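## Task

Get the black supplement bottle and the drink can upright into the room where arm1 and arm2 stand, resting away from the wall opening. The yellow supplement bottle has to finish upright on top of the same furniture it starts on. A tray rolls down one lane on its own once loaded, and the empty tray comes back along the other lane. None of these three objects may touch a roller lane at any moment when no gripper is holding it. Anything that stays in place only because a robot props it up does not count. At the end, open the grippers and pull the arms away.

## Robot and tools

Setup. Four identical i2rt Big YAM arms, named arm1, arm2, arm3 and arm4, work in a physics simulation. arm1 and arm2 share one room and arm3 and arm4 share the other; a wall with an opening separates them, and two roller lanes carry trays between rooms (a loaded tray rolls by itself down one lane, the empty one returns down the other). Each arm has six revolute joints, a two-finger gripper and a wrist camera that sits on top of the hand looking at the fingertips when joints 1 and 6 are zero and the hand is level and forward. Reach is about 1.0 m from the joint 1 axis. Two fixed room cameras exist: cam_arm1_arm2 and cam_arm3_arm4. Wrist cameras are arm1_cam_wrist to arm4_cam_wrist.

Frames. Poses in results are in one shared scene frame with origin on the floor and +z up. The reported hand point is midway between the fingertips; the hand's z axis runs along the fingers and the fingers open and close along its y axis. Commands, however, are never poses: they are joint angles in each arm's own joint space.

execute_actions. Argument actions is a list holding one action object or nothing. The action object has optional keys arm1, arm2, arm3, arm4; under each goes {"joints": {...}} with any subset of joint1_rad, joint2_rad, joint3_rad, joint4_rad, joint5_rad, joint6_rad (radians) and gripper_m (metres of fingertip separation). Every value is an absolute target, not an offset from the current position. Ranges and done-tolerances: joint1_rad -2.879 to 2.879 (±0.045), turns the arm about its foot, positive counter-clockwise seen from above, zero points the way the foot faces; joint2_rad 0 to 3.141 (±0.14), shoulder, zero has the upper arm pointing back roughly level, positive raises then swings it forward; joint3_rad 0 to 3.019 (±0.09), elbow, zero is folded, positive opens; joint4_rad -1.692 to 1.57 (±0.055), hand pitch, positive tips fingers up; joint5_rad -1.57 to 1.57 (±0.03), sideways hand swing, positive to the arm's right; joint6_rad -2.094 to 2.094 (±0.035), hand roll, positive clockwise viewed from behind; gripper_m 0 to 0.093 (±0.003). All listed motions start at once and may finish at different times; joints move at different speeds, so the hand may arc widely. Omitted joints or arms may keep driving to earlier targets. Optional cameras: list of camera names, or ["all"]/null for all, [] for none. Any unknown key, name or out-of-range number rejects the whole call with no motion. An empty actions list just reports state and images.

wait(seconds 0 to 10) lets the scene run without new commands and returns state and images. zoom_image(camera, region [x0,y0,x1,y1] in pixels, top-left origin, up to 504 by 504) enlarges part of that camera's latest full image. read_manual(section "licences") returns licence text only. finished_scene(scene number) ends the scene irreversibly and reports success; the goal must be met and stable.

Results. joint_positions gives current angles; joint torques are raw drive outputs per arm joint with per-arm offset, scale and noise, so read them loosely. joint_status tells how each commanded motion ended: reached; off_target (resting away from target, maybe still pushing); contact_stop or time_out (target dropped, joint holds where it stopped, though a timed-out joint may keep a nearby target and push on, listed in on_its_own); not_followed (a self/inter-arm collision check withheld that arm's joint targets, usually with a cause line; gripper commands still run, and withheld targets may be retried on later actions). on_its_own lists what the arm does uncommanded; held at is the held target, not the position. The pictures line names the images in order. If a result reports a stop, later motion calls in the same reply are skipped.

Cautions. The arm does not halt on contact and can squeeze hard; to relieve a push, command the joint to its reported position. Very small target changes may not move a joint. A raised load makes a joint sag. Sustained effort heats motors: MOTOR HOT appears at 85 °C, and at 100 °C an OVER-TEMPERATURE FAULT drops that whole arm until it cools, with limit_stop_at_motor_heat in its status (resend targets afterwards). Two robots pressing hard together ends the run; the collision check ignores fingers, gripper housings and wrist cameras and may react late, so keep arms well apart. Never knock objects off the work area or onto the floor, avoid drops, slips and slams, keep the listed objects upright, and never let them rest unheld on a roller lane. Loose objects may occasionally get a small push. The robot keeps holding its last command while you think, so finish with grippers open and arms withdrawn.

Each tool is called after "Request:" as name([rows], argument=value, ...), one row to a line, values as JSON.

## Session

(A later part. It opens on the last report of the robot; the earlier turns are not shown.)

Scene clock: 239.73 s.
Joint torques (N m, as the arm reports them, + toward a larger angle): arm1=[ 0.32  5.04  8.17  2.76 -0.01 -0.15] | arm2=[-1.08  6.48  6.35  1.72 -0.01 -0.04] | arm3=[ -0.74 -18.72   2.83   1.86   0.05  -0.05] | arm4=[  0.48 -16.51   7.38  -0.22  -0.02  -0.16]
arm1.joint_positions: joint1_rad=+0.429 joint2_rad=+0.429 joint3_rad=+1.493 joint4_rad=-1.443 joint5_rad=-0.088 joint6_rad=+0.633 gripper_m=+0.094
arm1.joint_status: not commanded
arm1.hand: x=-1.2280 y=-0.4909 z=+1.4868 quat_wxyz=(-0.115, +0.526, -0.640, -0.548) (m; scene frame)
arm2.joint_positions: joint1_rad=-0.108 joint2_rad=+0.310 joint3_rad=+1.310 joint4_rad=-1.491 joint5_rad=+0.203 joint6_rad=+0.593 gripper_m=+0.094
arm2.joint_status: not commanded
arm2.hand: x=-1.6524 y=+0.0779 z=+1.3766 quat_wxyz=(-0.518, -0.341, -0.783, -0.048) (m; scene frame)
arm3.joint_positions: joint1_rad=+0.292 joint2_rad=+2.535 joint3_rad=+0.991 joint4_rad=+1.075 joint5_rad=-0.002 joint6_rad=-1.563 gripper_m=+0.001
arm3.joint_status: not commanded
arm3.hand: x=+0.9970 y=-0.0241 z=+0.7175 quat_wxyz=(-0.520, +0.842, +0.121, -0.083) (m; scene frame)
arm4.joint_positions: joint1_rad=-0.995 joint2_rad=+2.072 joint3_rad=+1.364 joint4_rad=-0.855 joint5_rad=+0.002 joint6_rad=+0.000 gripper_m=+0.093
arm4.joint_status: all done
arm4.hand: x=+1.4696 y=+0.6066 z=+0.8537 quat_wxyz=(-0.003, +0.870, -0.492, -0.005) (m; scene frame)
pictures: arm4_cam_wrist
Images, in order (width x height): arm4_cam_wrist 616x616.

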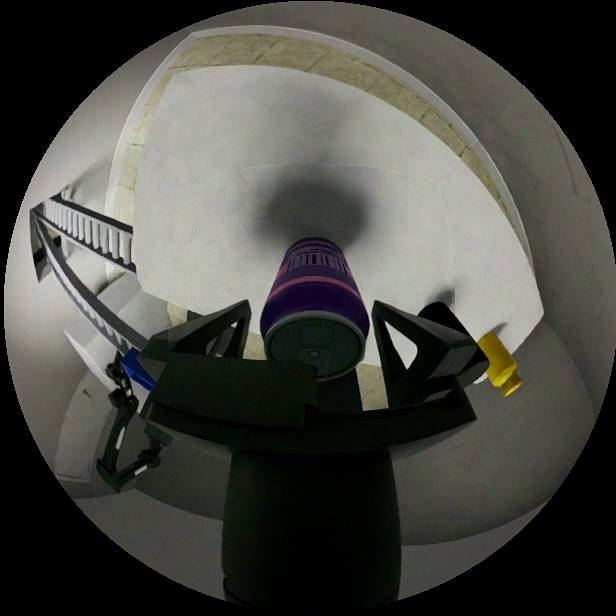

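Request:
execute_actions([
  {"arm4": {"joints": {"gripper_m": 0.04}}},
], cameras=["arm4_cam_wrist"])

Scene clock: 256.10 s.
Joint torques (N m, as the arm reports them, + toward a larger angle): arm1=[ 0.4   5.09  8.2   2.75 -0.01 -0.14] | arm2=[-0.76  6.92  6.43  1.75  0.03 -0.06] | arm3=[ -1.21 -18.71   2.9    1.86   0.08  -0.1 ] | arm4=[  0.12 -16.59   7.33   0.21   0.04  -0.15]
arm1.joint_positions: joint1_rad=+0.429 joint2_rad=+0.429 joint3_rad=+1.493 joint4_rad=-1.443 joint5_rad=-0.088 joint6_rad=+0.633 gripper_m=+0.094
arm1.joint_status: not commanded
arm1.hand: x=-1.2280 y=-0.4909 z=+1.4868 quat_wxyz=(-0.115, +0.526, -0.640, -0.548) (m; scene frame)
arm2.joint_positions: joint1_rad=-0.108 joint2_rad=+0.310 joint3_rad=+1.310 joint4_rad=-1.491 joint5_rad=+0.203 joint6_rad=+0.593 gripper_m=+0.094
arm2.joint_status: not commanded
arm2.hand: x=-1.6524 y=+0.0779 z=+1.3766 quat_wxyz=(-0.518, -0.341, -0.783, -0.048) (m; scene frame)
arm3.joint_positions: joint1_rad=+0.292 joint2_rad=+2.535 joint3_rad=+0.991 joint4_rad=+1.075 joint5_rad=-0.002 joint6_rad=-1.563 gripper_m=+0.001
arm3.joint_status: not commanded
arm3.hand: x=+0.9970 y=-0.0241 z=+0.7175 quat_wxyz=(-0.520, +0.842, +0.121, -0.083) (m; scene frame)
arm4.joint_positions: joint1_rad=-0.995 joint2_rad=+2.072 joint3_rad=+1.364 joint4_rad=-0.856 joint5_rad=+0.002 joint6_rad=+0.000 gripper_m=+0.065
arm4.joint_status: gripper_m off_target (ended at +0.065, target +0.040)
arm4.hand: x=+1.4697 y=+0.6064 z=+0.8537 quat_wxyz=(-0.003, +0.871, -0.492, -0.005) (m; scene frame)
pictures: arm4_cam_wrist
Images, in order (width x height): arm4_cam_wrist 616x616.

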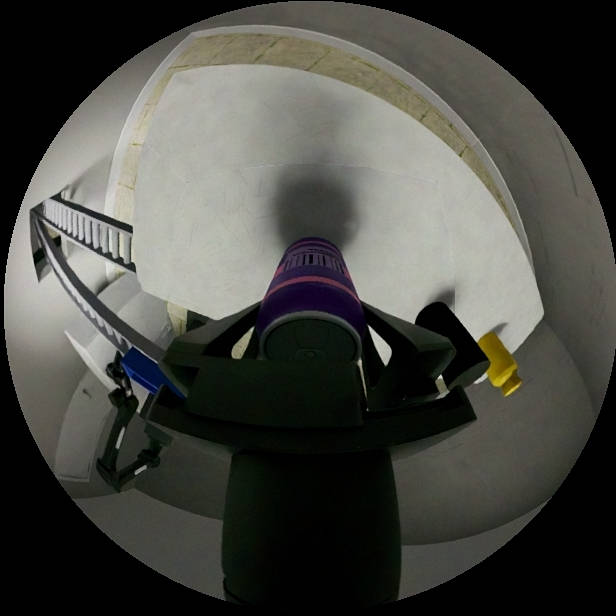

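Request:
execute_actions([
  {"arm4": {"joints": {"joint1_rad": 0.252, "joint2_rad": 2.05, "joint3_rad": 1.77, "joint4_rad": -1.35, "joint6_rad": 0.22}}},
], cameras=["arm4_cam_wrist", "cam_arm3_arm4"])

Scene clock: 281.50 s.
Joint torques (N m, as the arm reports them, + toward a larger angle): arm1=[ 0.35  4.95  8.2   2.77 -0.01 -0.15] | arm2=[-0.75  5.97  6.17  1.76 -0.03 -0.05] | arm3=[ -0.84 -17.75   2.74   1.6    0.06  -0.02] | arm4=[  0.66 -20.06   8.82  -0.22   0.11   0.07]
arm1.joint_positions: joint1_rad=+0.429 joint2_rad=+0.429 joint3_rad=+1.493 joint4_rad=-1.443 joint5_rad=-0.088 joint6_rad=+0.633 gripper_m=+0.094
arm1.joint_status: not commanded
arm1.hand: x=-1.2280 y=-0.4909 z=+1.4868 quat_wxyz=(-0.115, +0.526, -0.640, -0.548) (m; scene frame)
arm2.joint_positions: joint1_rad=-0.108 joint2_rad=+0.310 joint3_rad=+1.310 joint4_rad=-1.491 joint5_rad=+0.203 joint6_rad=+0.593 gripper_m=+0.094
arm2.joint_status: not commanded
arm2.hand: x=-1.6524 y=+0.0779 z=+1.3766 quat_wxyz=(-0.518, -0.341, -0.783, -0.048) (m; scene frame)
arm3.joint_positions: joint1_rad=+0.292 joint2_rad=+2.535 joint3_rad=+0.991 joint4_rad=+1.075 joint5_rad=-0.002 joint6_rad=-1.563 gripper_m=+0.001
arm3.joint_status: not commanded
arm3.hand: x=+0.9970 y=-0.0241 z=+0.7175 quat_wxyz=(-0.520, +0.842, +0.121, -0.083) (m; scene frame)
arm4.joint_positions: joint1_rad=+0.249 joint2_rad=+2.068 joint3_rad=+1.754 joint4_rad=-1.334 joint5_rad=+0.000 joint6_rad=+0.210 gripper_m=+0.065
arm4.joint_status: all done
arm4.hand: x=+1.1632 y=+0.0012 z=+0.9854 quat_wxyz=(-0.009, +0.999, +0.002, +0.036) (m; scene frame)
pictures: arm4_cam_wrist, cam_arm3_arm4
Images, in order (width x height): arm4_cam_wrist 616x616, cam_arm3_arm4 504x504.

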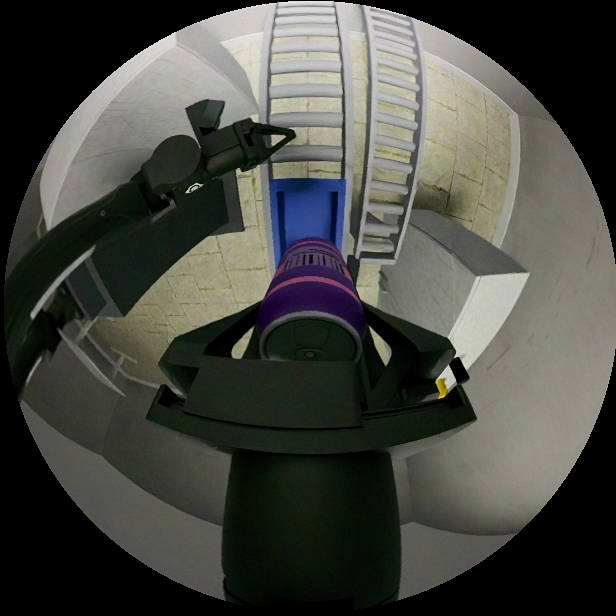

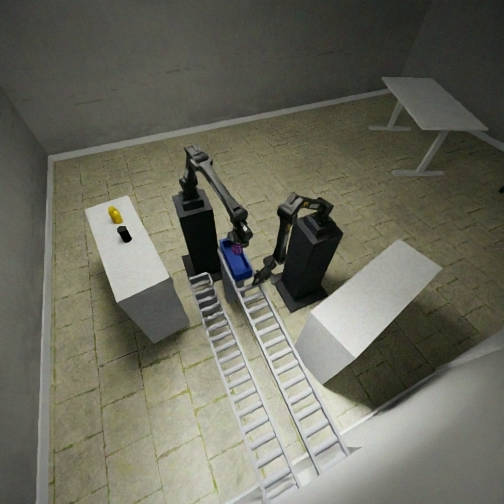

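Request:
zoom_image(camera="arm4_cam_wrist", region=[230, 110, 400, 280])

Region (230, 110, 400, 280) of arm4_cam_wrist's 616x616 image, scaled by 2.965, with more detail than that image has.

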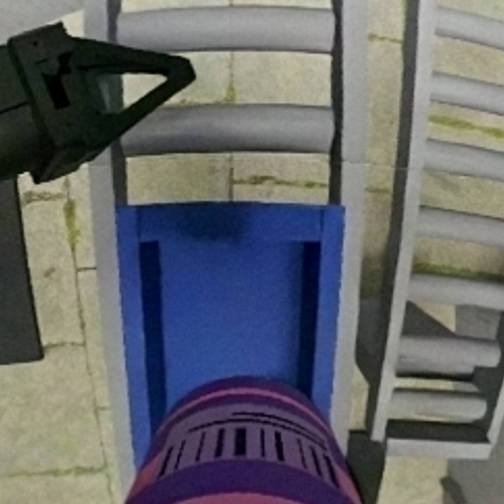

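Request:
execute_actions([
  {"arm4": {"joints": {"joint1_rad": 0.258, "joint2_rad": 2.295, "joint3_rad": 1.712, "joint4_rad": -1.075}}},
], cameras=["arm4_cam_wrist", "cam_arm3_arm4"])

Scene clock: 300.10 s.
Joint torques (N m, as the arm reports them, + toward a larger angle): arm1=[ 0.43  5.01  8.18  2.75 -0.01 -0.15] | arm2=[-0.83  6.73  6.45  1.84  0.02 -0.05] | arm3=[ -0.99 -18.05   2.87   1.75   0.07  -0.09] | arm4=[  0.46 -21.65   8.63   0.48   0.03  -0.04]
arm1.joint_positions: joint1_rad=+0.429 joint2_rad=+0.429 joint3_rad=+1.493 joint4_rad=-1.443 joint5_rad=-0.088 joint6_rad=+0.633 gripper_m=+0.094
arm1.joint_status: not commanded
arm1.hand: x=-1.2280 y=-0.4909 z=+1.4868 quat_wxyz=(-0.115, +0.526, -0.640, -0.548) (m; scene frame)
arm2.joint_positions: joint1_rad=-0.108 joint2_rad=+0.310 joint3_rad=+1.310 joint4_rad=-1.491 joint5_rad=+0.203 joint6_rad=+0.593 gripper_m=+0.094
arm2.joint_status: not commanded
arm2.hand: x=-1.6524 y=+0.0779 z=+1.3766 quat_wxyz=(-0.518, -0.341, -0.783, -0.048) (m; scene frame)
arm3.joint_positions: joint1_rad=+0.292 joint2_rad=+2.535 joint3_rad=+0.991 joint4_rad=+1.075 joint5_rad=-0.002 joint6_rad=-1.563 gripper_m=+0.001
arm3.joint_status: not commanded
arm3.hand: x=+0.9970 y=-0.0241 z=+0.7175 quat_wxyz=(-0.520, +0.842, +0.121, -0.083) (m; scene frame)
arm4.joint_positions: joint1_rad=+0.252 joint2_rad=+2.326 joint3_rad=+1.683 joint4_rad=-1.084 joint5_rad=+0.000 joint6_rad=+0.210 gripper_m=+0.065
arm4.joint_status: all done
arm4.hand: x=+1.1710 y=+0.0014 z=+0.8050 quat_wxyz=(-0.018, +0.997, +0.004, +0.075) (m; scene frame)
pictures: arm4_cam_wrist, cam_arm3_arm4
Images, in order (width x height): arm4_cam_wrist 616x616, cam_arm3_arm4 504x504.

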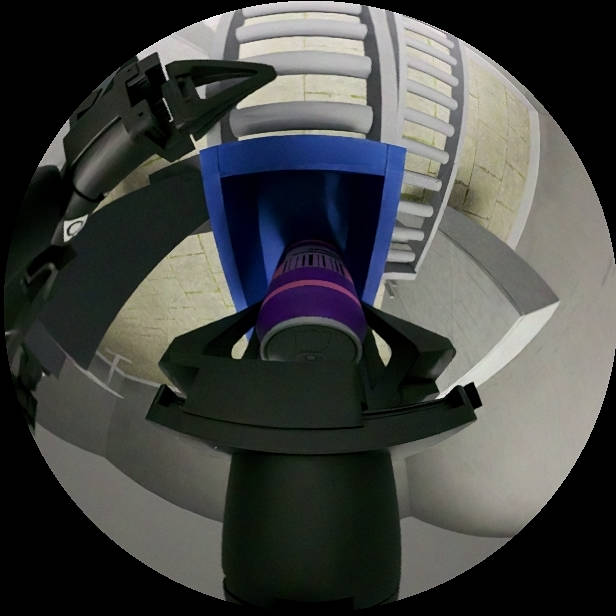

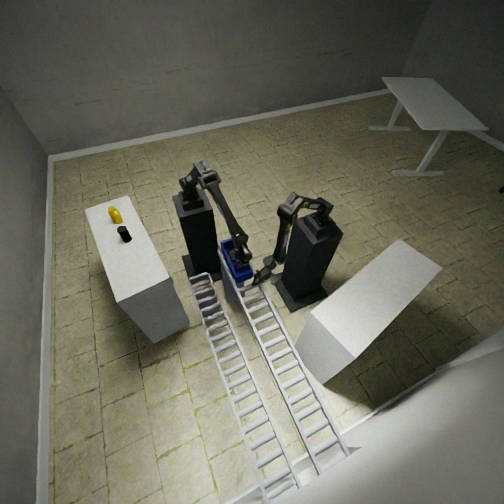

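Request:
execute_actions([
  {"arm4": {"joints": {"joint2_rad": 2.335, "joint4_rad": -1.0}}},
], cameras=["arm4_cam_wrist"])

Scene clock: 306.57 s.
Joint torques (N m, as the arm reports them, + toward a larger angle): arm1=[ 0.38  4.94  8.19  2.77 -0.01 -0.14] | arm2=[-0.48  6.38  6.43  1.89 -0.01 -0.05] | arm3=[ -1.76 -18.78   2.96   1.69   0.02   0.01] | arm4=[  0.77 -19.43   8.43   0.63   0.12   0.  ]
arm1.joint_positions: joint1_rad=+0.429 joint2_rad=+0.429 joint3_rad=+1.493 joint4_rad=-1.443 joint5_rad=-0.088 joint6_rad=+0.633 gripper_m=+0.094
arm1.joint_status: not commanded
arm1.hand: x=-1.2280 y=-0.4909 z=+1.4868 quat_wxyz=(-0.115, +0.526, -0.640, -0.548) (m; scene frame)
arm2.joint_positions: joint1_rad=-0.108 joint2_rad=+0.310 joint3_rad=+1.310 joint4_rad=-1.491 joint5_rad=+0.203 joint6_rad=+0.593 gripper_m=+0.094
arm2.joint_status: not commanded
arm2.hand: x=-1.6524 y=+0.0779 z=+1.3766 quat_wxyz=(-0.518, -0.341, -0.783, -0.048) (m; scene frame)
arm3.joint_positions: joint1_rad=+0.292 joint2_rad=+2.535 joint3_rad=+0.991 joint4_rad=+1.075 joint5_rad=-0.002 joint6_rad=-1.563 gripper_m=+0.001
arm3.joint_status: not commanded
arm3.hand: x=+0.9970 y=-0.0241 z=+0.7175 quat_wxyz=(-0.520, +0.842, +0.121, -0.083) (m; scene frame)
arm4.joint_positions: joint1_rad=+0.252 joint2_rad=+2.338 joint3_rad=+1.683 joint4_rad=-1.011 joint5_rad=+0.000 joint6_rad=+0.210 gripper_m=+0.065
arm4.joint_status: all done
arm4.hand: x=+1.1565 y=-0.0018 z=+0.7959 quat_wxyz=(-0.011, +0.999, +0.004, +0.045) (m; scene frame)
pictures: arm4_cam_wrist
Images, in order (width x height): arm4_cam_wrist 616x616.

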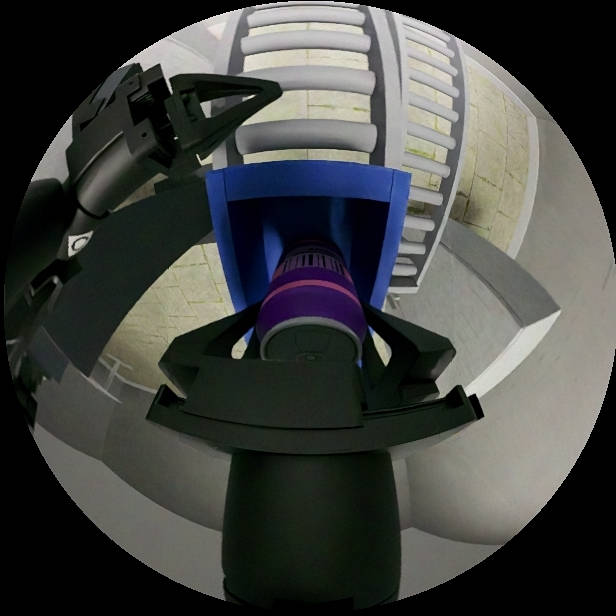

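Request:
execute_actions([
  {"arm4": {"joints": {"joint2_rad": 2.358}}},
], cameras=[])

Scene clock: 310.53 s.
Joint torques (N m, as the arm reports them, + toward a larger angle): arm1=[ 0.34  4.92  8.18  2.78 -0.01 -0.15] | arm2=[-0.1   6.93  6.31  1.68 -0.02 -0.05] | arm3=[ -1.29 -18.31   2.97   1.81   0.02  -0.04] | arm4=[  0.65 -18.95   8.38   0.64   0.08   0.06]
arm1.joint_positions: joint1_rad=+0.429 joint2_rad=+0.429 joint3_rad=+1.493 joint4_rad=-1.443 joint5_rad=-0.088 joint6_rad=+0.633 gripper_m=+0.094
arm1.joint_status: not commanded
arm1.hand: x=-1.2280 y=-0.4909 z=+1.4868 quat_wxyz=(-0.115, +0.526, -0.640, -0.548) (m; scene frame)
arm2.joint_positions: joint1_rad=-0.108 joint2_rad=+0.310 joint3_rad=+1.310 joint4_rad=-1.491 joint5_rad=+0.203 joint6_rad=+0.593 gripper_m=+0.094
arm2.joint_status: not commanded
arm2.hand: x=-1.6524 y=+0.0779 z=+1.3766 quat_wxyz=(-0.518, -0.341, -0.783, -0.048) (m; scene frame)
arm3.joint_positions: joint1_rad=+0.292 joint2_rad=+2.535 joint3_rad=+0.991 joint4_rad=+1.075 joint5_rad=-0.002 joint6_rad=-1.563 gripper_m=+0.001
arm3.joint_status: not commanded
arm3.hand: x=+0.9970 y=-0.0241 z=+0.7175 quat_wxyz=(-0.520, +0.842, +0.121, -0.083) (m; scene frame)
arm4.joint_positions: joint1_rad=+0.252 joint2_rad=+2.351 joint3_rad=+1.683 joint4_rad=-1.009 joint5_rad=+0.000 joint6_rad=+0.211 gripper_m=+0.065
arm4.joint_status: all done
arm4.hand: x=+1.1590 y=-0.0013 z=+0.7884 quat_wxyz=(-0.012, +0.999, +0.003, +0.050) (m; scene frame)
pictures: none
No camera images: the call's "cameras" was empty. Leave "cameras" out to get every camera's image.

Request:
execute_actions([
  {"arm4": {"joints": {"gripper_m": 0.076}}},
], cameras=["arm4_cam_wrist"])

Scene clock: 315.67 s.
Joint torques (N m, as the arm reports them, + toward a larger angle): arm1=[ 0.32  4.97  8.19  2.77 -0.01 -0.14] | arm2=[-0.78  6.8   6.41  1.78  0.03 -0.07] | arm3=[ -0.87 -18.18   2.97   1.69   0.05  -0.11] | arm4=[  0.23 -18.97   8.3    0.57   0.11   0.04]
arm1.joint_positions: joint1_rad=+0.429 joint2_rad=+0.429 joint3_rad=+1.493 joint4_rad=-1.443 joint5_rad=-0.088 joint6_rad=+0.633 gripper_m=+0.094
arm1.joint_status: not commanded
arm1.hand: x=-1.2280 y=-0.4909 z=+1.4868 quat_wxyz=(-0.115, +0.526, -0.640, -0.548) (m; scene frame)
arm2.joint_positions: joint1_rad=-0.108 joint2_rad=+0.310 joint3_rad=+1.310 joint4_rad=-1.491 joint5_rad=+0.203 joint6_rad=+0.593 gripper_m=+0.094
arm2.joint_status: not commanded
arm2.hand: x=-1.6524 y=+0.0779 z=+1.3766 quat_wxyz=(-0.518, -0.341, -0.783, -0.048) (m; scene frame)
arm3.joint_positions: joint1_rad=+0.292 joint2_rad=+2.535 joint3_rad=+0.991 joint4_rad=+1.075 joint5_rad=-0.002 joint6_rad=-1.563 gripper_m=+0.001
arm3.joint_status: not commanded
arm3.hand: x=+0.9970 y=-0.0241 z=+0.7175 quat_wxyz=(-0.520, +0.842, +0.121, -0.083) (m; scene frame)
arm4.joint_positions: joint1_rad=+0.252 joint2_rad=+2.351 joint3_rad=+1.683 joint4_rad=-1.009 joint5_rad=+0.001 joint6_rad=+0.211 gripper_m=+0.076
arm4.joint_status: all done
arm4.hand: x=+1.1590 y=-0.0011 z=+0.7884 quat_wxyz=(-0.013, +0.999, +0.003, +0.050) (m; scene frame)
pictures: arm4_cam_wrist
Images, in order (width x height): arm4_cam_wrist 616x616.

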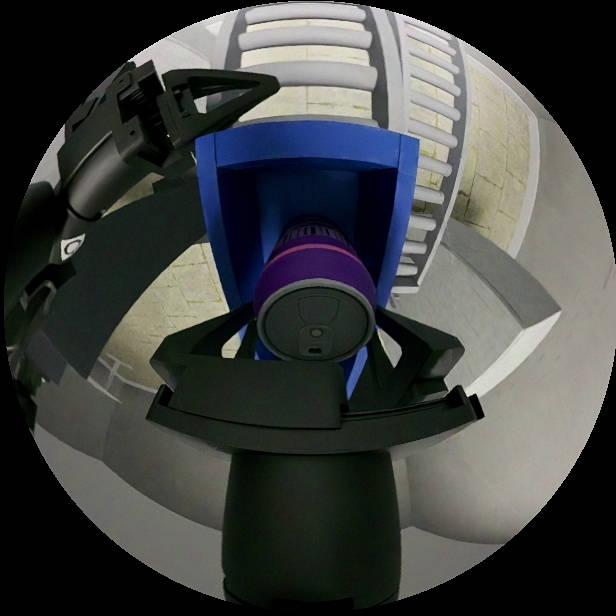

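Request:
execute_actions([
  {"arm4": {"joints": {"joint2_rad": 2.22, "joint4_rad": -1.07}}},
], cameras=["arm4_cam_wrist"])

Request:
execute_actions([
  {"arm4": {"joints": {"joint1_rad": -1.306, "joint2_rad": 1.85, "joint3_rad": 1.347, "joint4_rad": -1.07, "joint6_rad": -0.01, "gripper_m": 0.093}}},
], cameras=["arm4_cam_wrist", "cam_arm3_arm4"])

Scene clock: 334.93 s.
Joint torques (N m, as the arm reports them, + toward a larger angle): arm1=[ 0.36  4.92  8.18  2.81 -0.01 -0.15] | arm2=[-0.28  5.92  6.4   1.82  0.   -0.07] | arm3=[ -1.06 -18.1    3.02   1.82   0.08  -0.07] | arm4=[  0.07 -17.26   8.69   0.08   0.09   0.04]
arm1.joint_positions: joint1_rad=+0.429 joint2_rad=+0.429 joint3_rad=+1.493 joint4_rad=-1.443 joint5_rad=-0.088 joint6_rad=+0.633 gripper_m=+0.094
arm1.joint_status: not commanded
arm1.hand: x=-1.2280 y=-0.4909 z=+1.4868 quat_wxyz=(-0.115, +0.526, -0.640, -0.548) (m; scene frame)
arm2.joint_positions: joint1_rad=-0.108 joint2_rad=+0.310 joint3_rad=+1.310 joint4_rad=-1.491 joint5_rad=+0.203 joint6_rad=+0.593 gripper_m=+0.094
arm2.joint_status: not commanded
arm2.hand: x=-1.6524 y=+0.0779 z=+1.3766 quat_wxyz=(-0.518, -0.341, -0.783, -0.048) (m; scene frame)
arm3.joint_positions: joint1_rad=+0.293 joint2_rad=+2.535 joint3_rad=+0.991 joint4_rad=+1.075 joint5_rad=-0.002 joint6_rad=-1.563 gripper_m=+0.001
arm3.joint_status: not commanded
arm3.hand: x=+0.9964 y=-0.0243 z=+0.7175 quat_wxyz=(-0.520, +0.842, +0.122, -0.084) (m; scene frame)
arm4.joint_positions: joint1_rad=+0.252 joint2_rad=+2.199 joint3_rad=+1.690 joint4_rad=-1.057 joint5_rad=+0.001 joint6_rad=+0.211 gripper_m=+0.076
arm4.joint_status: all done
arm4.hand: x=+1.1364 y=-0.0064 z=+0.8823 quat_wxyz=(-0.001, +1.000, +0.004, -0.004) (m; scene frame)
pictures: arm4_cam_wrist
Images, in order (width x height): arm4_cam_wrist 616x616.

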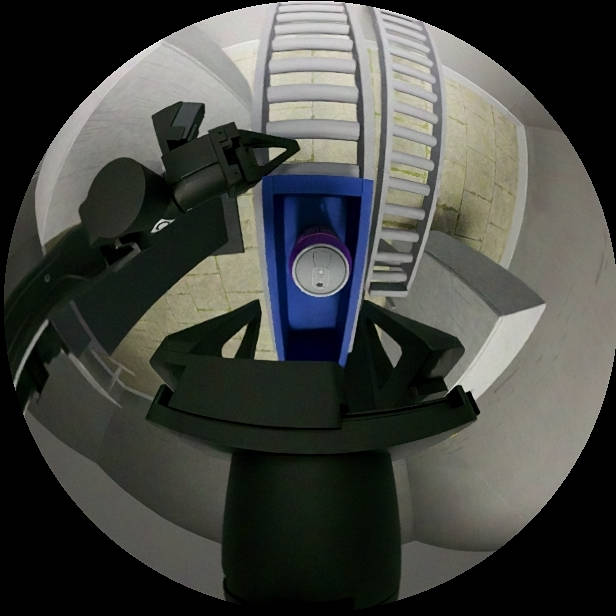

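Scene clock: 336.93 s.
Joint torques (N m, as the arm reports them, + toward a larger angle): arm1=[ 0.5   5.01  8.21  2.78 -0.01 -0.15] | arm2=[-0.38  6.76  6.58  1.61 -0.02 -0.05] | arm3=[ -1.71 -18.52   2.93   1.81   0.02  -0.1 ] | arm4=[  1.   -13.51   7.24   0.24   0.01  -0.19]
arm1.joint_positions: joint1_rad=+0.429 joint2_rad=+0.429 joint3_rad=+1.493 joint4_rad=-1.443 joint5_rad=-0.088 joint6_rad=+0.633 gripper_m=+0.094
arm1.joint_status: not commanded
arm1.hand: x=-1.2280 y=-0.4909 z=+1.4868 quat_wxyz=(-0.115, +0.526, -0.640, -0.548) (m; scene frame)
arm2.joint_positions: joint1_rad=-0.108 joint2_rad=+0.310 joint3_rad=+1.310 joint4_rad=-1.491 joint5_rad=+0.203 joint6_rad=+0.593 gripper_m=+0.094
arm2.joint_status: not commanded
arm2.hand: x=-1.6524 y=+0.0779 z=+1.3766 quat_wxyz=(-0.518, -0.341, -0.783, -0.048) (m; scene frame)
arm3.joint_positions: joint1_rad=+0.293 joint2_rad=+2.535 joint3_rad=+0.991 joint4_rad=+1.075 joint5_rad=-0.002 joint6_rad=-1.563 gripper_m=+0.001
arm3.joint_status: not commanded
arm3.hand: x=+0.9964 y=-0.0243 z=+0.7175 quat_wxyz=(-0.520, +0.842, +0.122, -0.084) (m; scene frame)
arm4.joint_positions: joint1_rad=-1.311 joint2_rad=+1.840 joint3_rad=+1.351 joint4_rad=-1.058 joint5_rad=+0.002 joint6_rad=+0.000 gripper_m=+0.093
arm4.joint_status: all done
arm4.hand: x=+1.6378 y=+0.6478 z=+0.9695 quat_wxyz=(-0.008, +0.782, -0.623, -0.011) (m; scene frame)
pictures: arm4_cam_wrist, cam_arm3_arm4
Images, in order (width x height): arm4_cam_wrist 616x616, cam_arm3_arm4 504x504.

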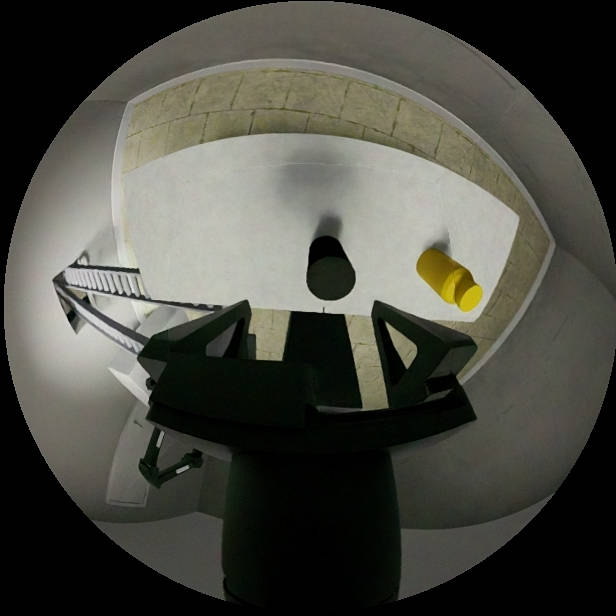

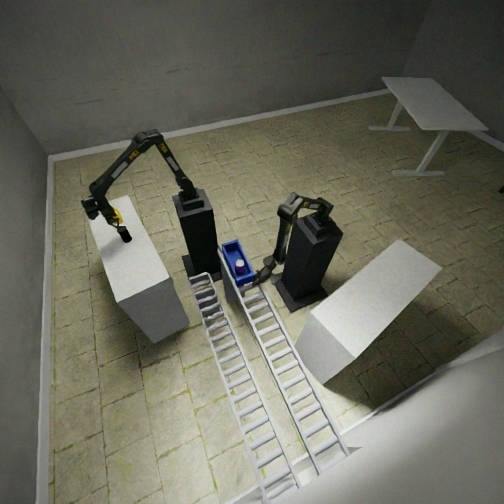

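Request:
zoom_image(camera="arm4_cam_wrist", region=[230, 200, 410, 340])

Region (230, 200, 410, 340) of arm4_cam_wrist's 616x616 image, scaled by 2.800, with more detail than that image has.

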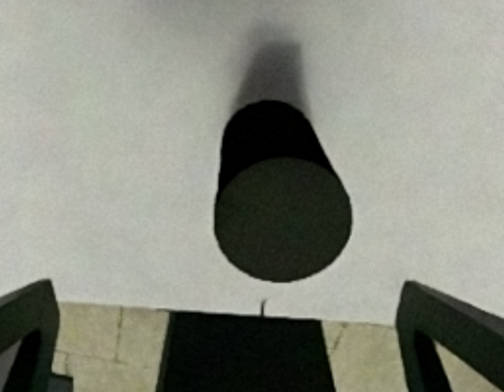

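Request:
execute_actions([
  {"arm4": {"joints": {"joint1_rad": -1.353, "joint2_rad": 2.015, "joint3_rad": 1.275, "joint4_rad": -0.798}}},
], cameras=["arm4_cam_wrist"])

Scene clock: 359.20 s.
Joint torques (N m, as the arm reports them, + toward a larger angle): arm1=[ 0.2   4.9   8.18  2.79 -0.02 -0.14] | arm2=[-1.14  6.41  6.33  1.61  0.05 -0.1 ] | arm3=[ -0.71 -18.25   2.94   1.61   0.12  -0.04] | arm4=[ -0.99 -15.17   7.2    0.98   0.03  -0.18]
arm1.joint_positions: joint1_rad=+0.429 joint2_rad=+0.429 joint3_rad=+1.493 joint4_rad=-1.443 joint5_rad=-0.088 joint6_rad=+0.633 gripper_m=+0.094
arm1.joint_status: not commanded
arm1.hand: x=-1.2280 y=-0.4909 z=+1.4868 quat_wxyz=(-0.115, +0.526, -0.640, -0.548) (m; scene frame)
arm2.joint_positions: joint1_rad=-0.108 joint2_rad=+0.310 joint3_rad=+1.310 joint4_rad=-1.491 joint5_rad=+0.203 joint6_rad=+0.593 gripper_m=+0.094
arm2.joint_status: not commanded
arm2.hand: x=-1.6524 y=+0.0779 z=+1.3766 quat_wxyz=(-0.518, -0.341, -0.783, -0.048) (m; scene frame)
arm3.joint_positions: joint1_rad=+0.293 joint2_rad=+2.535 joint3_rad=+0.991 joint4_rad=+1.075 joint5_rad=-0.002 joint6_rad=-1.563 gripper_m=+0.001
arm3.joint_status: not commanded
arm3.hand: x=+0.9964 y=-0.0243 z=+0.7175 quat_wxyz=(-0.520, +0.842, +0.122, -0.084) (m; scene frame)
arm4.joint_positions: joint1_rad=-1.356 joint2_rad=+2.020 joint3_rad=+1.262 joint4_rad=-0.813 joint5_rad=+0.001 joint6_rad=+0.000 gripper_m=+0.093
arm4.joint_status: all done
arm4.hand: x=+1.6617 y=+0.6465 z=+0.8506 quat_wxyz=(+0.000, +0.768, -0.640, -0.001) (m; scene frame)
pictures: arm4_cam_wrist
Images, in order (width x height): arm4_cam_wrist 616x616.

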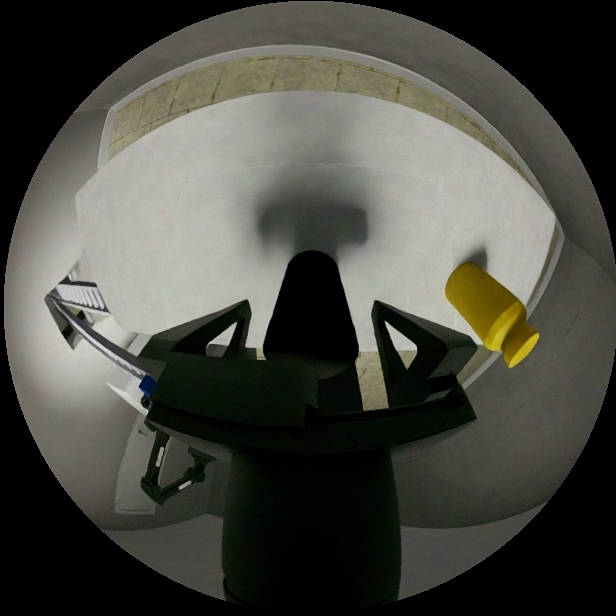

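Request:
execute_actions([
  {"arm4": {"joints": {"gripper_m": 0.025}}},
], cameras=["arm4_cam_wrist"])

Scene clock: 363.73 s.
Joint torques (N m, as the arm reports them, + toward a larger angle): arm1=[ 0.37  5.08  8.21  2.78 -0.01 -0.14] | arm2=[-0.25  6.85  6.25  1.8   0.02 -0.06] | arm3=[ -1.2  -18.14   3.     1.75   0.11  -0.05] | arm4=[ -0.34 -15.67   7.02   0.91   0.05  -0.16]
arm1.joint_positions: joint1_rad=+0.429 joint2_rad=+0.429 joint3_rad=+1.493 joint4_rad=-1.443 joint5_rad=-0.088 joint6_rad=+0.633 gripper_m=+0.094
arm1.joint_status: not commanded
arm1.hand: x=-1.2280 y=-0.4909 z=+1.4868 quat_wxyz=(-0.115, +0.526, -0.640, -0.548) (m; scene frame)
arm2.joint_positions: joint1_rad=-0.108 joint2_rad=+0.310 joint3_rad=+1.310 joint4_rad=-1.491 joint5_rad=+0.203 joint6_rad=+0.593 gripper_m=+0.094
arm2.joint_status: not commanded
arm2.hand: x=-1.6524 y=+0.0779 z=+1.3766 quat_wxyz=(-0.518, -0.341, -0.783, -0.048) (m; scene frame)
arm3.joint_positions: joint1_rad=+0.293 joint2_rad=+2.535 joint3_rad=+0.991 joint4_rad=+1.075 joint5_rad=-0.002 joint6_rad=-1.563 gripper_m=+0.001
arm3.joint_status: not commanded
arm3.hand: x=+0.9964 y=-0.0243 z=+0.7175 quat_wxyz=(-0.520, +0.842, +0.122, -0.084) (m; scene frame)
arm4.joint_positions: joint1_rad=-1.356 joint2_rad=+2.020 joint3_rad=+1.262 joint4_rad=-0.813 joint5_rad=+0.001 joint6_rad=+0.000 gripper_m=+0.058
arm4.joint_status: gripper_m off_target (ended at +0.058, target +0.025)
arm4.hand: x=+1.6616 y=+0.6465 z=+0.8506 quat_wxyz=(+0.000, +0.768, -0.640, -0.002) (m; scene frame)
pictures: arm4_cam_wrist
Images, in order (width x height): arm4_cam_wrist 616x616.

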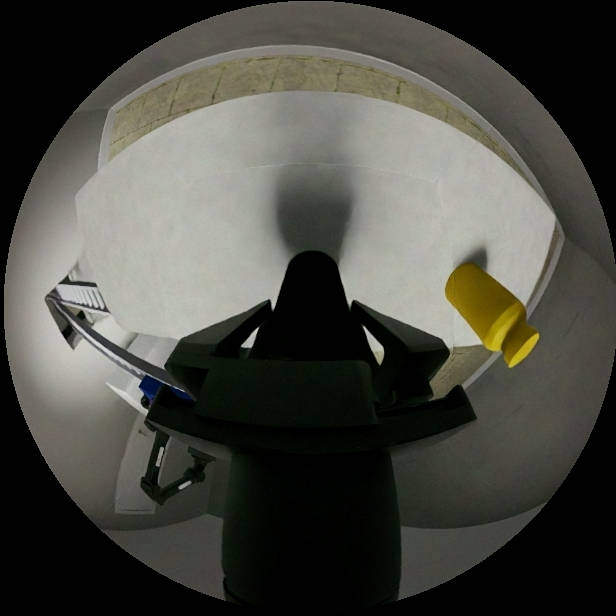

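Request:
zoom_image(camera="arm4_cam_wrist", region=[220, 230, 400, 380])

Region (220, 230, 400, 380) of arm4_cam_wrist's 616x616 image, scaled by 2.800, with more detail than that image has.

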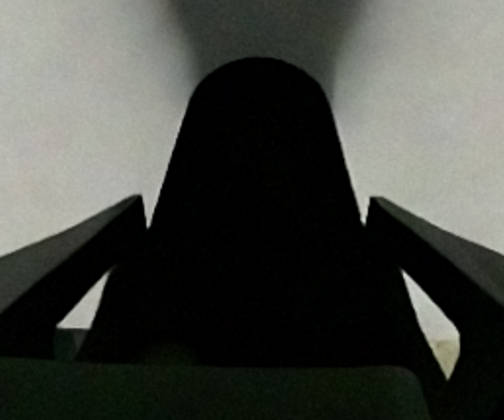

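Request:
execute_actions([
  {"arm4": {"joints": {"joint1_rad": 0.28, "joint2_rad": 1.97, "joint3_rad": 1.474, "joint4_rad": -1.15, "joint6_rad": 0.25}}},
], cameras=["arm4_cam_wrist", "cam_arm3_arm4"])

Scene clock: 388.10 s.
Joint torques (N m, as the arm reports them, + toward a larger angle): arm1=[ 0.41  4.85  8.2   2.78 -0.01 -0.14] | arm2=[-0.46  6.68  6.32  1.73  0.02 -0.02] | arm3=[ -1.54 -18.48   3.07   1.64   0.13  -0.08] | arm4=[ -1.28 -15.92   8.22   0.05   0.18   0.03]
arm1.joint_positions: joint1_rad=+0.429 joint2_rad=+0.429 joint3_rad=+1.493 joint4_rad=-1.443 joint5_rad=-0.088 joint6_rad=+0.633 gripper_m=+0.094
arm1.joint_status: not commanded
arm1.hand: x=-1.2280 y=-0.4909 z=+1.4868 quat_wxyz=(-0.115, +0.526, -0.640, -0.548) (m; scene frame)
arm2.joint_positions: joint1_rad=-0.108 joint2_rad=+0.310 joint3_rad=+1.310 joint4_rad=-1.491 joint5_rad=+0.203 joint6_rad=+0.593 gripper_m=+0.094
arm2.joint_status: not commanded
arm2.hand: x=-1.6524 y=+0.0779 z=+1.3766 quat_wxyz=(-0.518, -0.341, -0.783, -0.048) (m; scene frame)
arm3.joint_positions: joint1_rad=+0.293 joint2_rad=+2.535 joint3_rad=+0.991 joint4_rad=+1.075 joint5_rad=-0.002 joint6_rad=-1.563 gripper_m=+0.001
arm3.joint_status: not commanded
arm3.hand: x=+0.9964 y=-0.0243 z=+0.7175 quat_wxyz=(-0.520, +0.842, +0.122, -0.084) (m; scene frame)
arm4.joint_positions: joint1_rad=+0.284 joint2_rad=+1.970 joint3_rad=+1.460 joint4_rad=-1.135 joint5_rad=-0.002 joint6_rad=+0.239 gripper_m=+0.058
arm4.joint_status: all done
arm4.hand: x=+1.2259 y=-0.0053 z=+0.9383 quat_wxyz=(-0.009, +0.999, +0.005, +0.035) (m; scene frame)
pictures: arm4_cam_wrist, cam_arm3_arm4
Images, in order (width x height): arm4_cam_wrist 616x616, cam_arm3_arm4 504x504.

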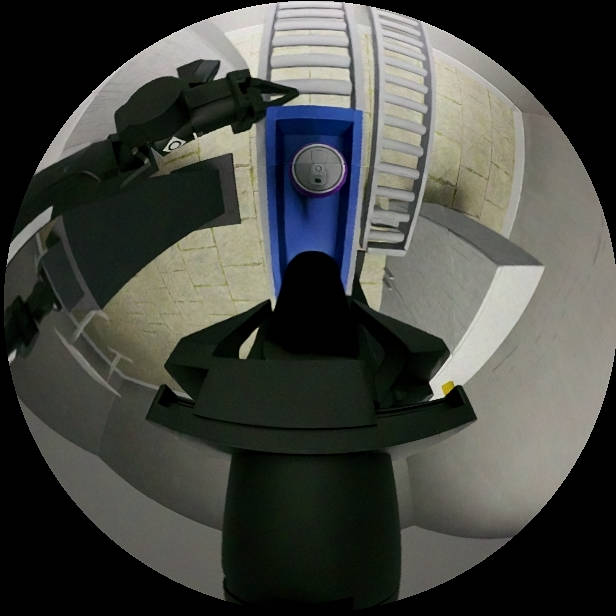

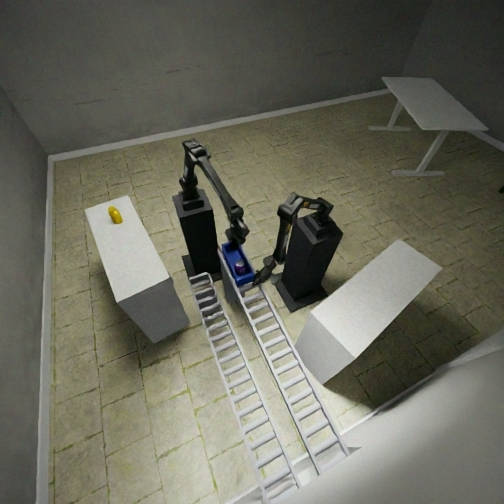

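Request:
execute_actions([
  {"arm4": {"joints": {"joint1_rad": 0.271, "joint2_rad": 2.195, "joint4_rad": -0.915}}},
], cameras=["arm4_cam_wrist"])

Scene clock: 396.77 s.
Joint torques (N m, as the arm reports them, + toward a larger angle): arm1=[ 0.35  4.95  8.22  2.76 -0.01 -0.16] | arm2=[-0.29  6.55  6.44  1.61  0.05 -0.03] | arm3=[ -0.56 -19.43   2.9    1.69   0.06  -0.06] | arm4=[ -0.46 -18.61   7.24   0.66   0.17   0.09]
arm1.joint_positions: joint1_rad=+0.429 joint2_rad=+0.429 joint3_rad=+1.493 joint4_rad=-1.443 joint5_rad=-0.088 joint6_rad=+0.633 gripper_m=+0.094
arm1.joint_status: not commanded
arm1.hand: x=-1.2280 y=-0.4909 z=+1.4868 quat_wxyz=(-0.115, +0.526, -0.640, -0.548) (m; scene frame)
arm2.joint_positions: joint1_rad=-0.108 joint2_rad=+0.310 joint3_rad=+1.310 joint4_rad=-1.491 joint5_rad=+0.203 joint6_rad=+0.593 gripper_m=+0.094
arm2.joint_status: not commanded
arm2.hand: x=-1.6524 y=+0.0779 z=+1.3766 quat_wxyz=(-0.518, -0.341, -0.783, -0.048) (m; scene frame)
arm3.joint_positions: joint1_rad=+0.293 joint2_rad=+2.535 joint3_rad=+0.991 joint4_rad=+1.075 joint5_rad=-0.002 joint6_rad=-1.563 gripper_m=+0.001
arm3.joint_status: not commanded
arm3.hand: x=+0.9964 y=-0.0243 z=+0.7175 quat_wxyz=(-0.520, +0.842, +0.122, -0.084) (m; scene frame)
arm4.joint_positions: joint1_rad=+0.276 joint2_rad=+2.208 joint3_rad=+1.454 joint4_rad=-0.927 joint5_rad=-0.001 joint6_rad=+0.239 gripper_m=+0.058
arm4.joint_status: all done
arm4.hand: x=+1.2182 y=-0.0020 z=+0.8057 quat_wxyz=(-0.014, +0.999, +0.001, +0.052) (m; scene frame)
pictures: arm4_cam_wrist
Images, in order (width x height): arm4_cam_wrist 616x616.

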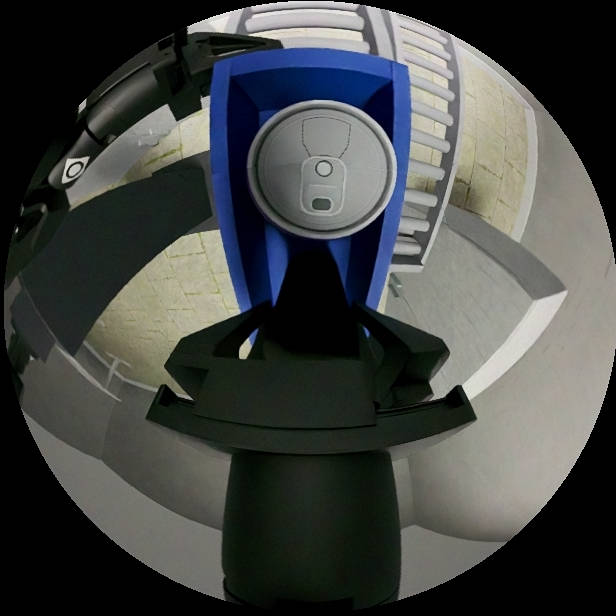

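Request:
execute_actions([
  {"arm4": {"joints": {"joint2_rad": 2.243, "joint4_rad": -0.88}}},
], cameras=[])

Scene clock: 401.57 s.
Joint torques (N m, as the arm reports them, + toward a larger angle): arm1=[ 0.3   4.9   8.18  2.75 -0.01 -0.14] | arm2=[-0.94  6.69  6.33  1.67 -0.01 -0.07] | arm3=[ -1.75 -18.22   2.93   1.82   0.12  -0.08] | arm4=[ -0.42 -17.11   7.25   0.81   0.15   0.03]
arm1.joint_positions: joint1_rad=+0.429 joint2_rad=+0.429 joint3_rad=+1.493 joint4_rad=-1.443 joint5_rad=-0.088 joint6_rad=+0.633 gripper_m=+0.094
arm1.joint_status: not commanded
arm1.hand: x=-1.2280 y=-0.4909 z=+1.4868 quat_wxyz=(-0.115, +0.526, -0.640, -0.548) (m; scene frame)
arm2.joint_positions: joint1_rad=-0.108 joint2_rad=+0.310 joint3_rad=+1.310 joint4_rad=-1.491 joint5_rad=+0.203 joint6_rad=+0.593 gripper_m=+0.094
arm2.joint_status: not commanded
arm2.hand: x=-1.6524 y=+0.0779 z=+1.3766 quat_wxyz=(-0.518, -0.341, -0.783, -0.048) (m; scene frame)
arm3.joint_positions: joint1_rad=+0.293 joint2_rad=+2.535 joint3_rad=+0.991 joint4_rad=+1.075 joint5_rad=-0.002 joint6_rad=-1.563 gripper_m=+0.001
arm3.joint_status: not commanded
arm3.hand: x=+0.9964 y=-0.0243 z=+0.7175 quat_wxyz=(-0.520, +0.842, +0.122, -0.084) (m; scene frame)
arm4.joint_positions: joint1_rad=+0.276 joint2_rad=+2.236 joint3_rad=+1.454 joint4_rad=-0.892 joint5_rad=-0.001 joint6_rad=+0.239 gripper_m=+0.058
arm4.joint_status: all done
arm4.hand: x=+1.2164 y=-0.0024 z=+0.7902 quat_wxyz=(-0.013, +0.999, +0.001, +0.048) (m; scene frame)
pictures: none
No camera images: the call's "cameras" was empty. Leave "cameras" out to get every camera's image.

Request:
execute_actions([
  {"arm4": {"joints": {"gripper_m": 0.072}}},
], cameras=["arm4_cam_wrist"])

Request:
execute_actions([
  {"arm4": {"joints": {"joint2_rad": 2.0, "joint4_rad": -1.08}}},
], cameras=["arm4_cam_wrist", "cam_arm3_arm4", "cam_arm1_arm2", "arm3_cam_wrist"])

Scene clock: 409.10 s.
Joint torques (N m, as the arm reports them, + toward a larger angle): arm1=[ 0.38  4.98  8.2   2.77 -0.02 -0.14] | arm2=[-1.34  6.85  6.46  1.79 -0.04 -0.05] | arm3=[ -1.25 -18.58   3.04   1.7    0.09  -0.05] | arm4=[ -0.72 -17.18   7.38   0.94   0.13   0.02]
arm1.joint_positions: joint1_rad=+0.429 joint2_rad=+0.429 joint3_rad=+1.493 joint4_rad=-1.443 joint5_rad=-0.088 joint6_rad=+0.633 gripper_m=+0.094
arm1.joint_status: not commanded
arm1.hand: x=-1.2280 y=-0.4909 z=+1.4868 quat_wxyz=(-0.115, +0.526, -0.640, -0.548) (m; scene frame)
arm2.joint_positions: joint1_rad=-0.108 joint2_rad=+0.310 joint3_rad=+1.310 joint4_rad=-1.491 joint5_rad=+0.203 joint6_rad=+0.593 gripper_m=+0.094
arm2.joint_status: not commanded
arm2.hand: x=-1.6524 y=+0.0779 z=+1.3766 quat_wxyz=(-0.518, -0.341, -0.783, -0.048) (m; scene frame)
arm3.joint_positions: joint1_rad=+0.293 joint2_rad=+2.535 joint3_rad=+0.991 joint4_rad=+1.075 joint5_rad=-0.002 joint6_rad=-1.563 gripper_m=+0.001
arm3.joint_status: not commanded
arm3.hand: x=+0.9964 y=-0.0243 z=+0.7175 quat_wxyz=(-0.520, +0.842, +0.122, -0.084) (m; scene frame)
arm4.joint_positions: joint1_rad=+0.276 joint2_rad=+2.236 joint3_rad=+1.454 joint4_rad=-0.892 joint5_rad=-0.001 joint6_rad=+0.240 gripper_m=+0.072
arm4.joint_status: all done
arm4.hand: x=+1.2164 y=-0.0024 z=+0.7902 quat_wxyz=(-0.013, +0.999, +0.001, +0.048) (m; scene frame)
pictures: arm4_cam_wrist
Images, in order (width x height): arm4_cam_wrist 616x616.

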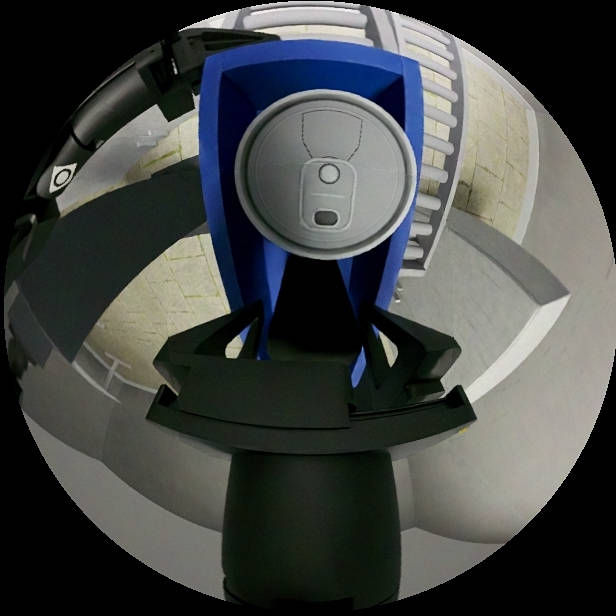

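Scene clock: 410.40 s.
Joint torques (N m, as the arm reports them, + toward a larger angle): arm1=[ 0.3   5.02  8.21  2.78 -0.01 -0.14] | arm2=[ 0.04  6.38  6.37  1.63 -0.04 -0.05] | arm3=[ -1.03 -18.48   2.92   1.84   0.1   -0.08] | arm4=[ -1.28 -16.13   8.12  -0.09   0.11   0.05]
arm1.joint_positions: joint1_rad=+0.429 joint2_rad=+0.429 joint3_rad=+1.493 joint4_rad=-1.443 joint5_rad=-0.088 joint6_rad=+0.633 gripper_m=+0.094
arm1.joint_status: not commanded
arm1.hand: x=-1.2280 y=-0.4909 z=+1.4868 quat_wxyz=(-0.115, +0.526, -0.640, -0.548) (m; scene frame)
arm2.joint_positions: joint1_rad=-0.108 joint2_rad=+0.310 joint3_rad=+1.310 joint4_rad=-1.491 joint5_rad=+0.203 joint6_rad=+0.593 gripper_m=+0.094
arm2.joint_status: not commanded
arm2.hand: x=-1.6524 y=+0.0779 z=+1.3766 quat_wxyz=(-0.518, -0.341, -0.783, -0.048) (m; scene frame)
arm3.joint_positions: joint1_rad=+0.293 joint2_rad=+2.535 joint3_rad=+0.991 joint4_rad=+1.075 joint5_rad=-0.002 joint6_rad=-1.563 gripper_m=+0.001
arm3.joint_status: not commanded
arm3.hand: x=+0.9964 y=-0.0243 z=+0.7175 quat_wxyz=(-0.520, +0.842, +0.122, -0.084) (m; scene frame)
arm4.joint_positions: joint1_rad=+0.276 joint2_rad=+1.988 joint3_rad=+1.459 joint4_rad=-1.066 joint5_rad=-0.001 joint6_rad=+0.240 gripper_m=+0.072
arm4.joint_status: all done
arm4.hand: x=+1.2105 y=-0.0043 z=+0.9279 quat_wxyz=(-0.003, +1.000, +0.001, +0.010) (m; scene frame)
pictures: arm3_cam_wrist, arm4_cam_wrist, cam_arm1_arm2, cam_arm3_arm4
Images, in order (width x height): arm3_cam_wrist 616x616, arm4_cam_wrist 616x616, cam_arm1_arm2 504x504, cam_arm3_arm4 504x504.

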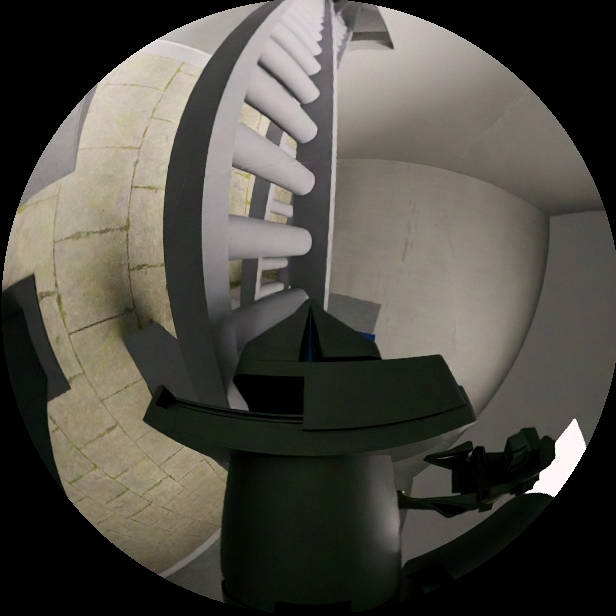

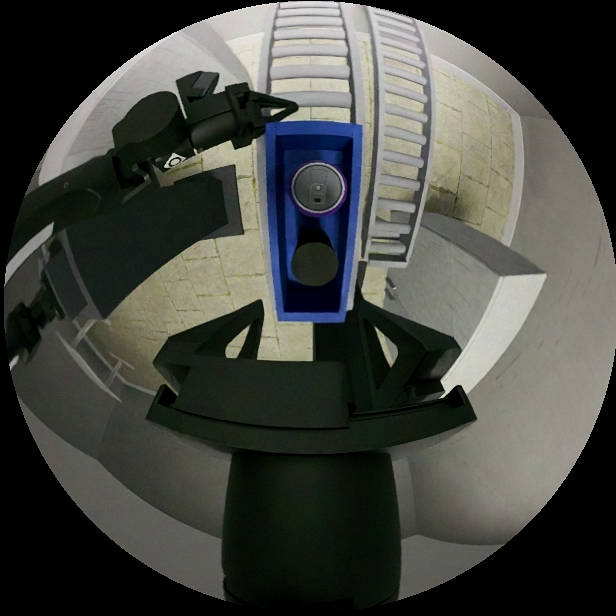

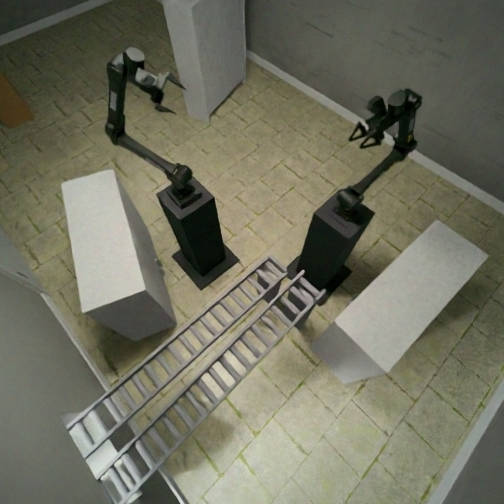

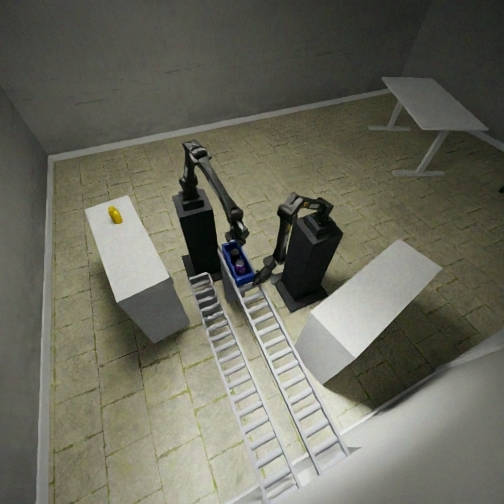

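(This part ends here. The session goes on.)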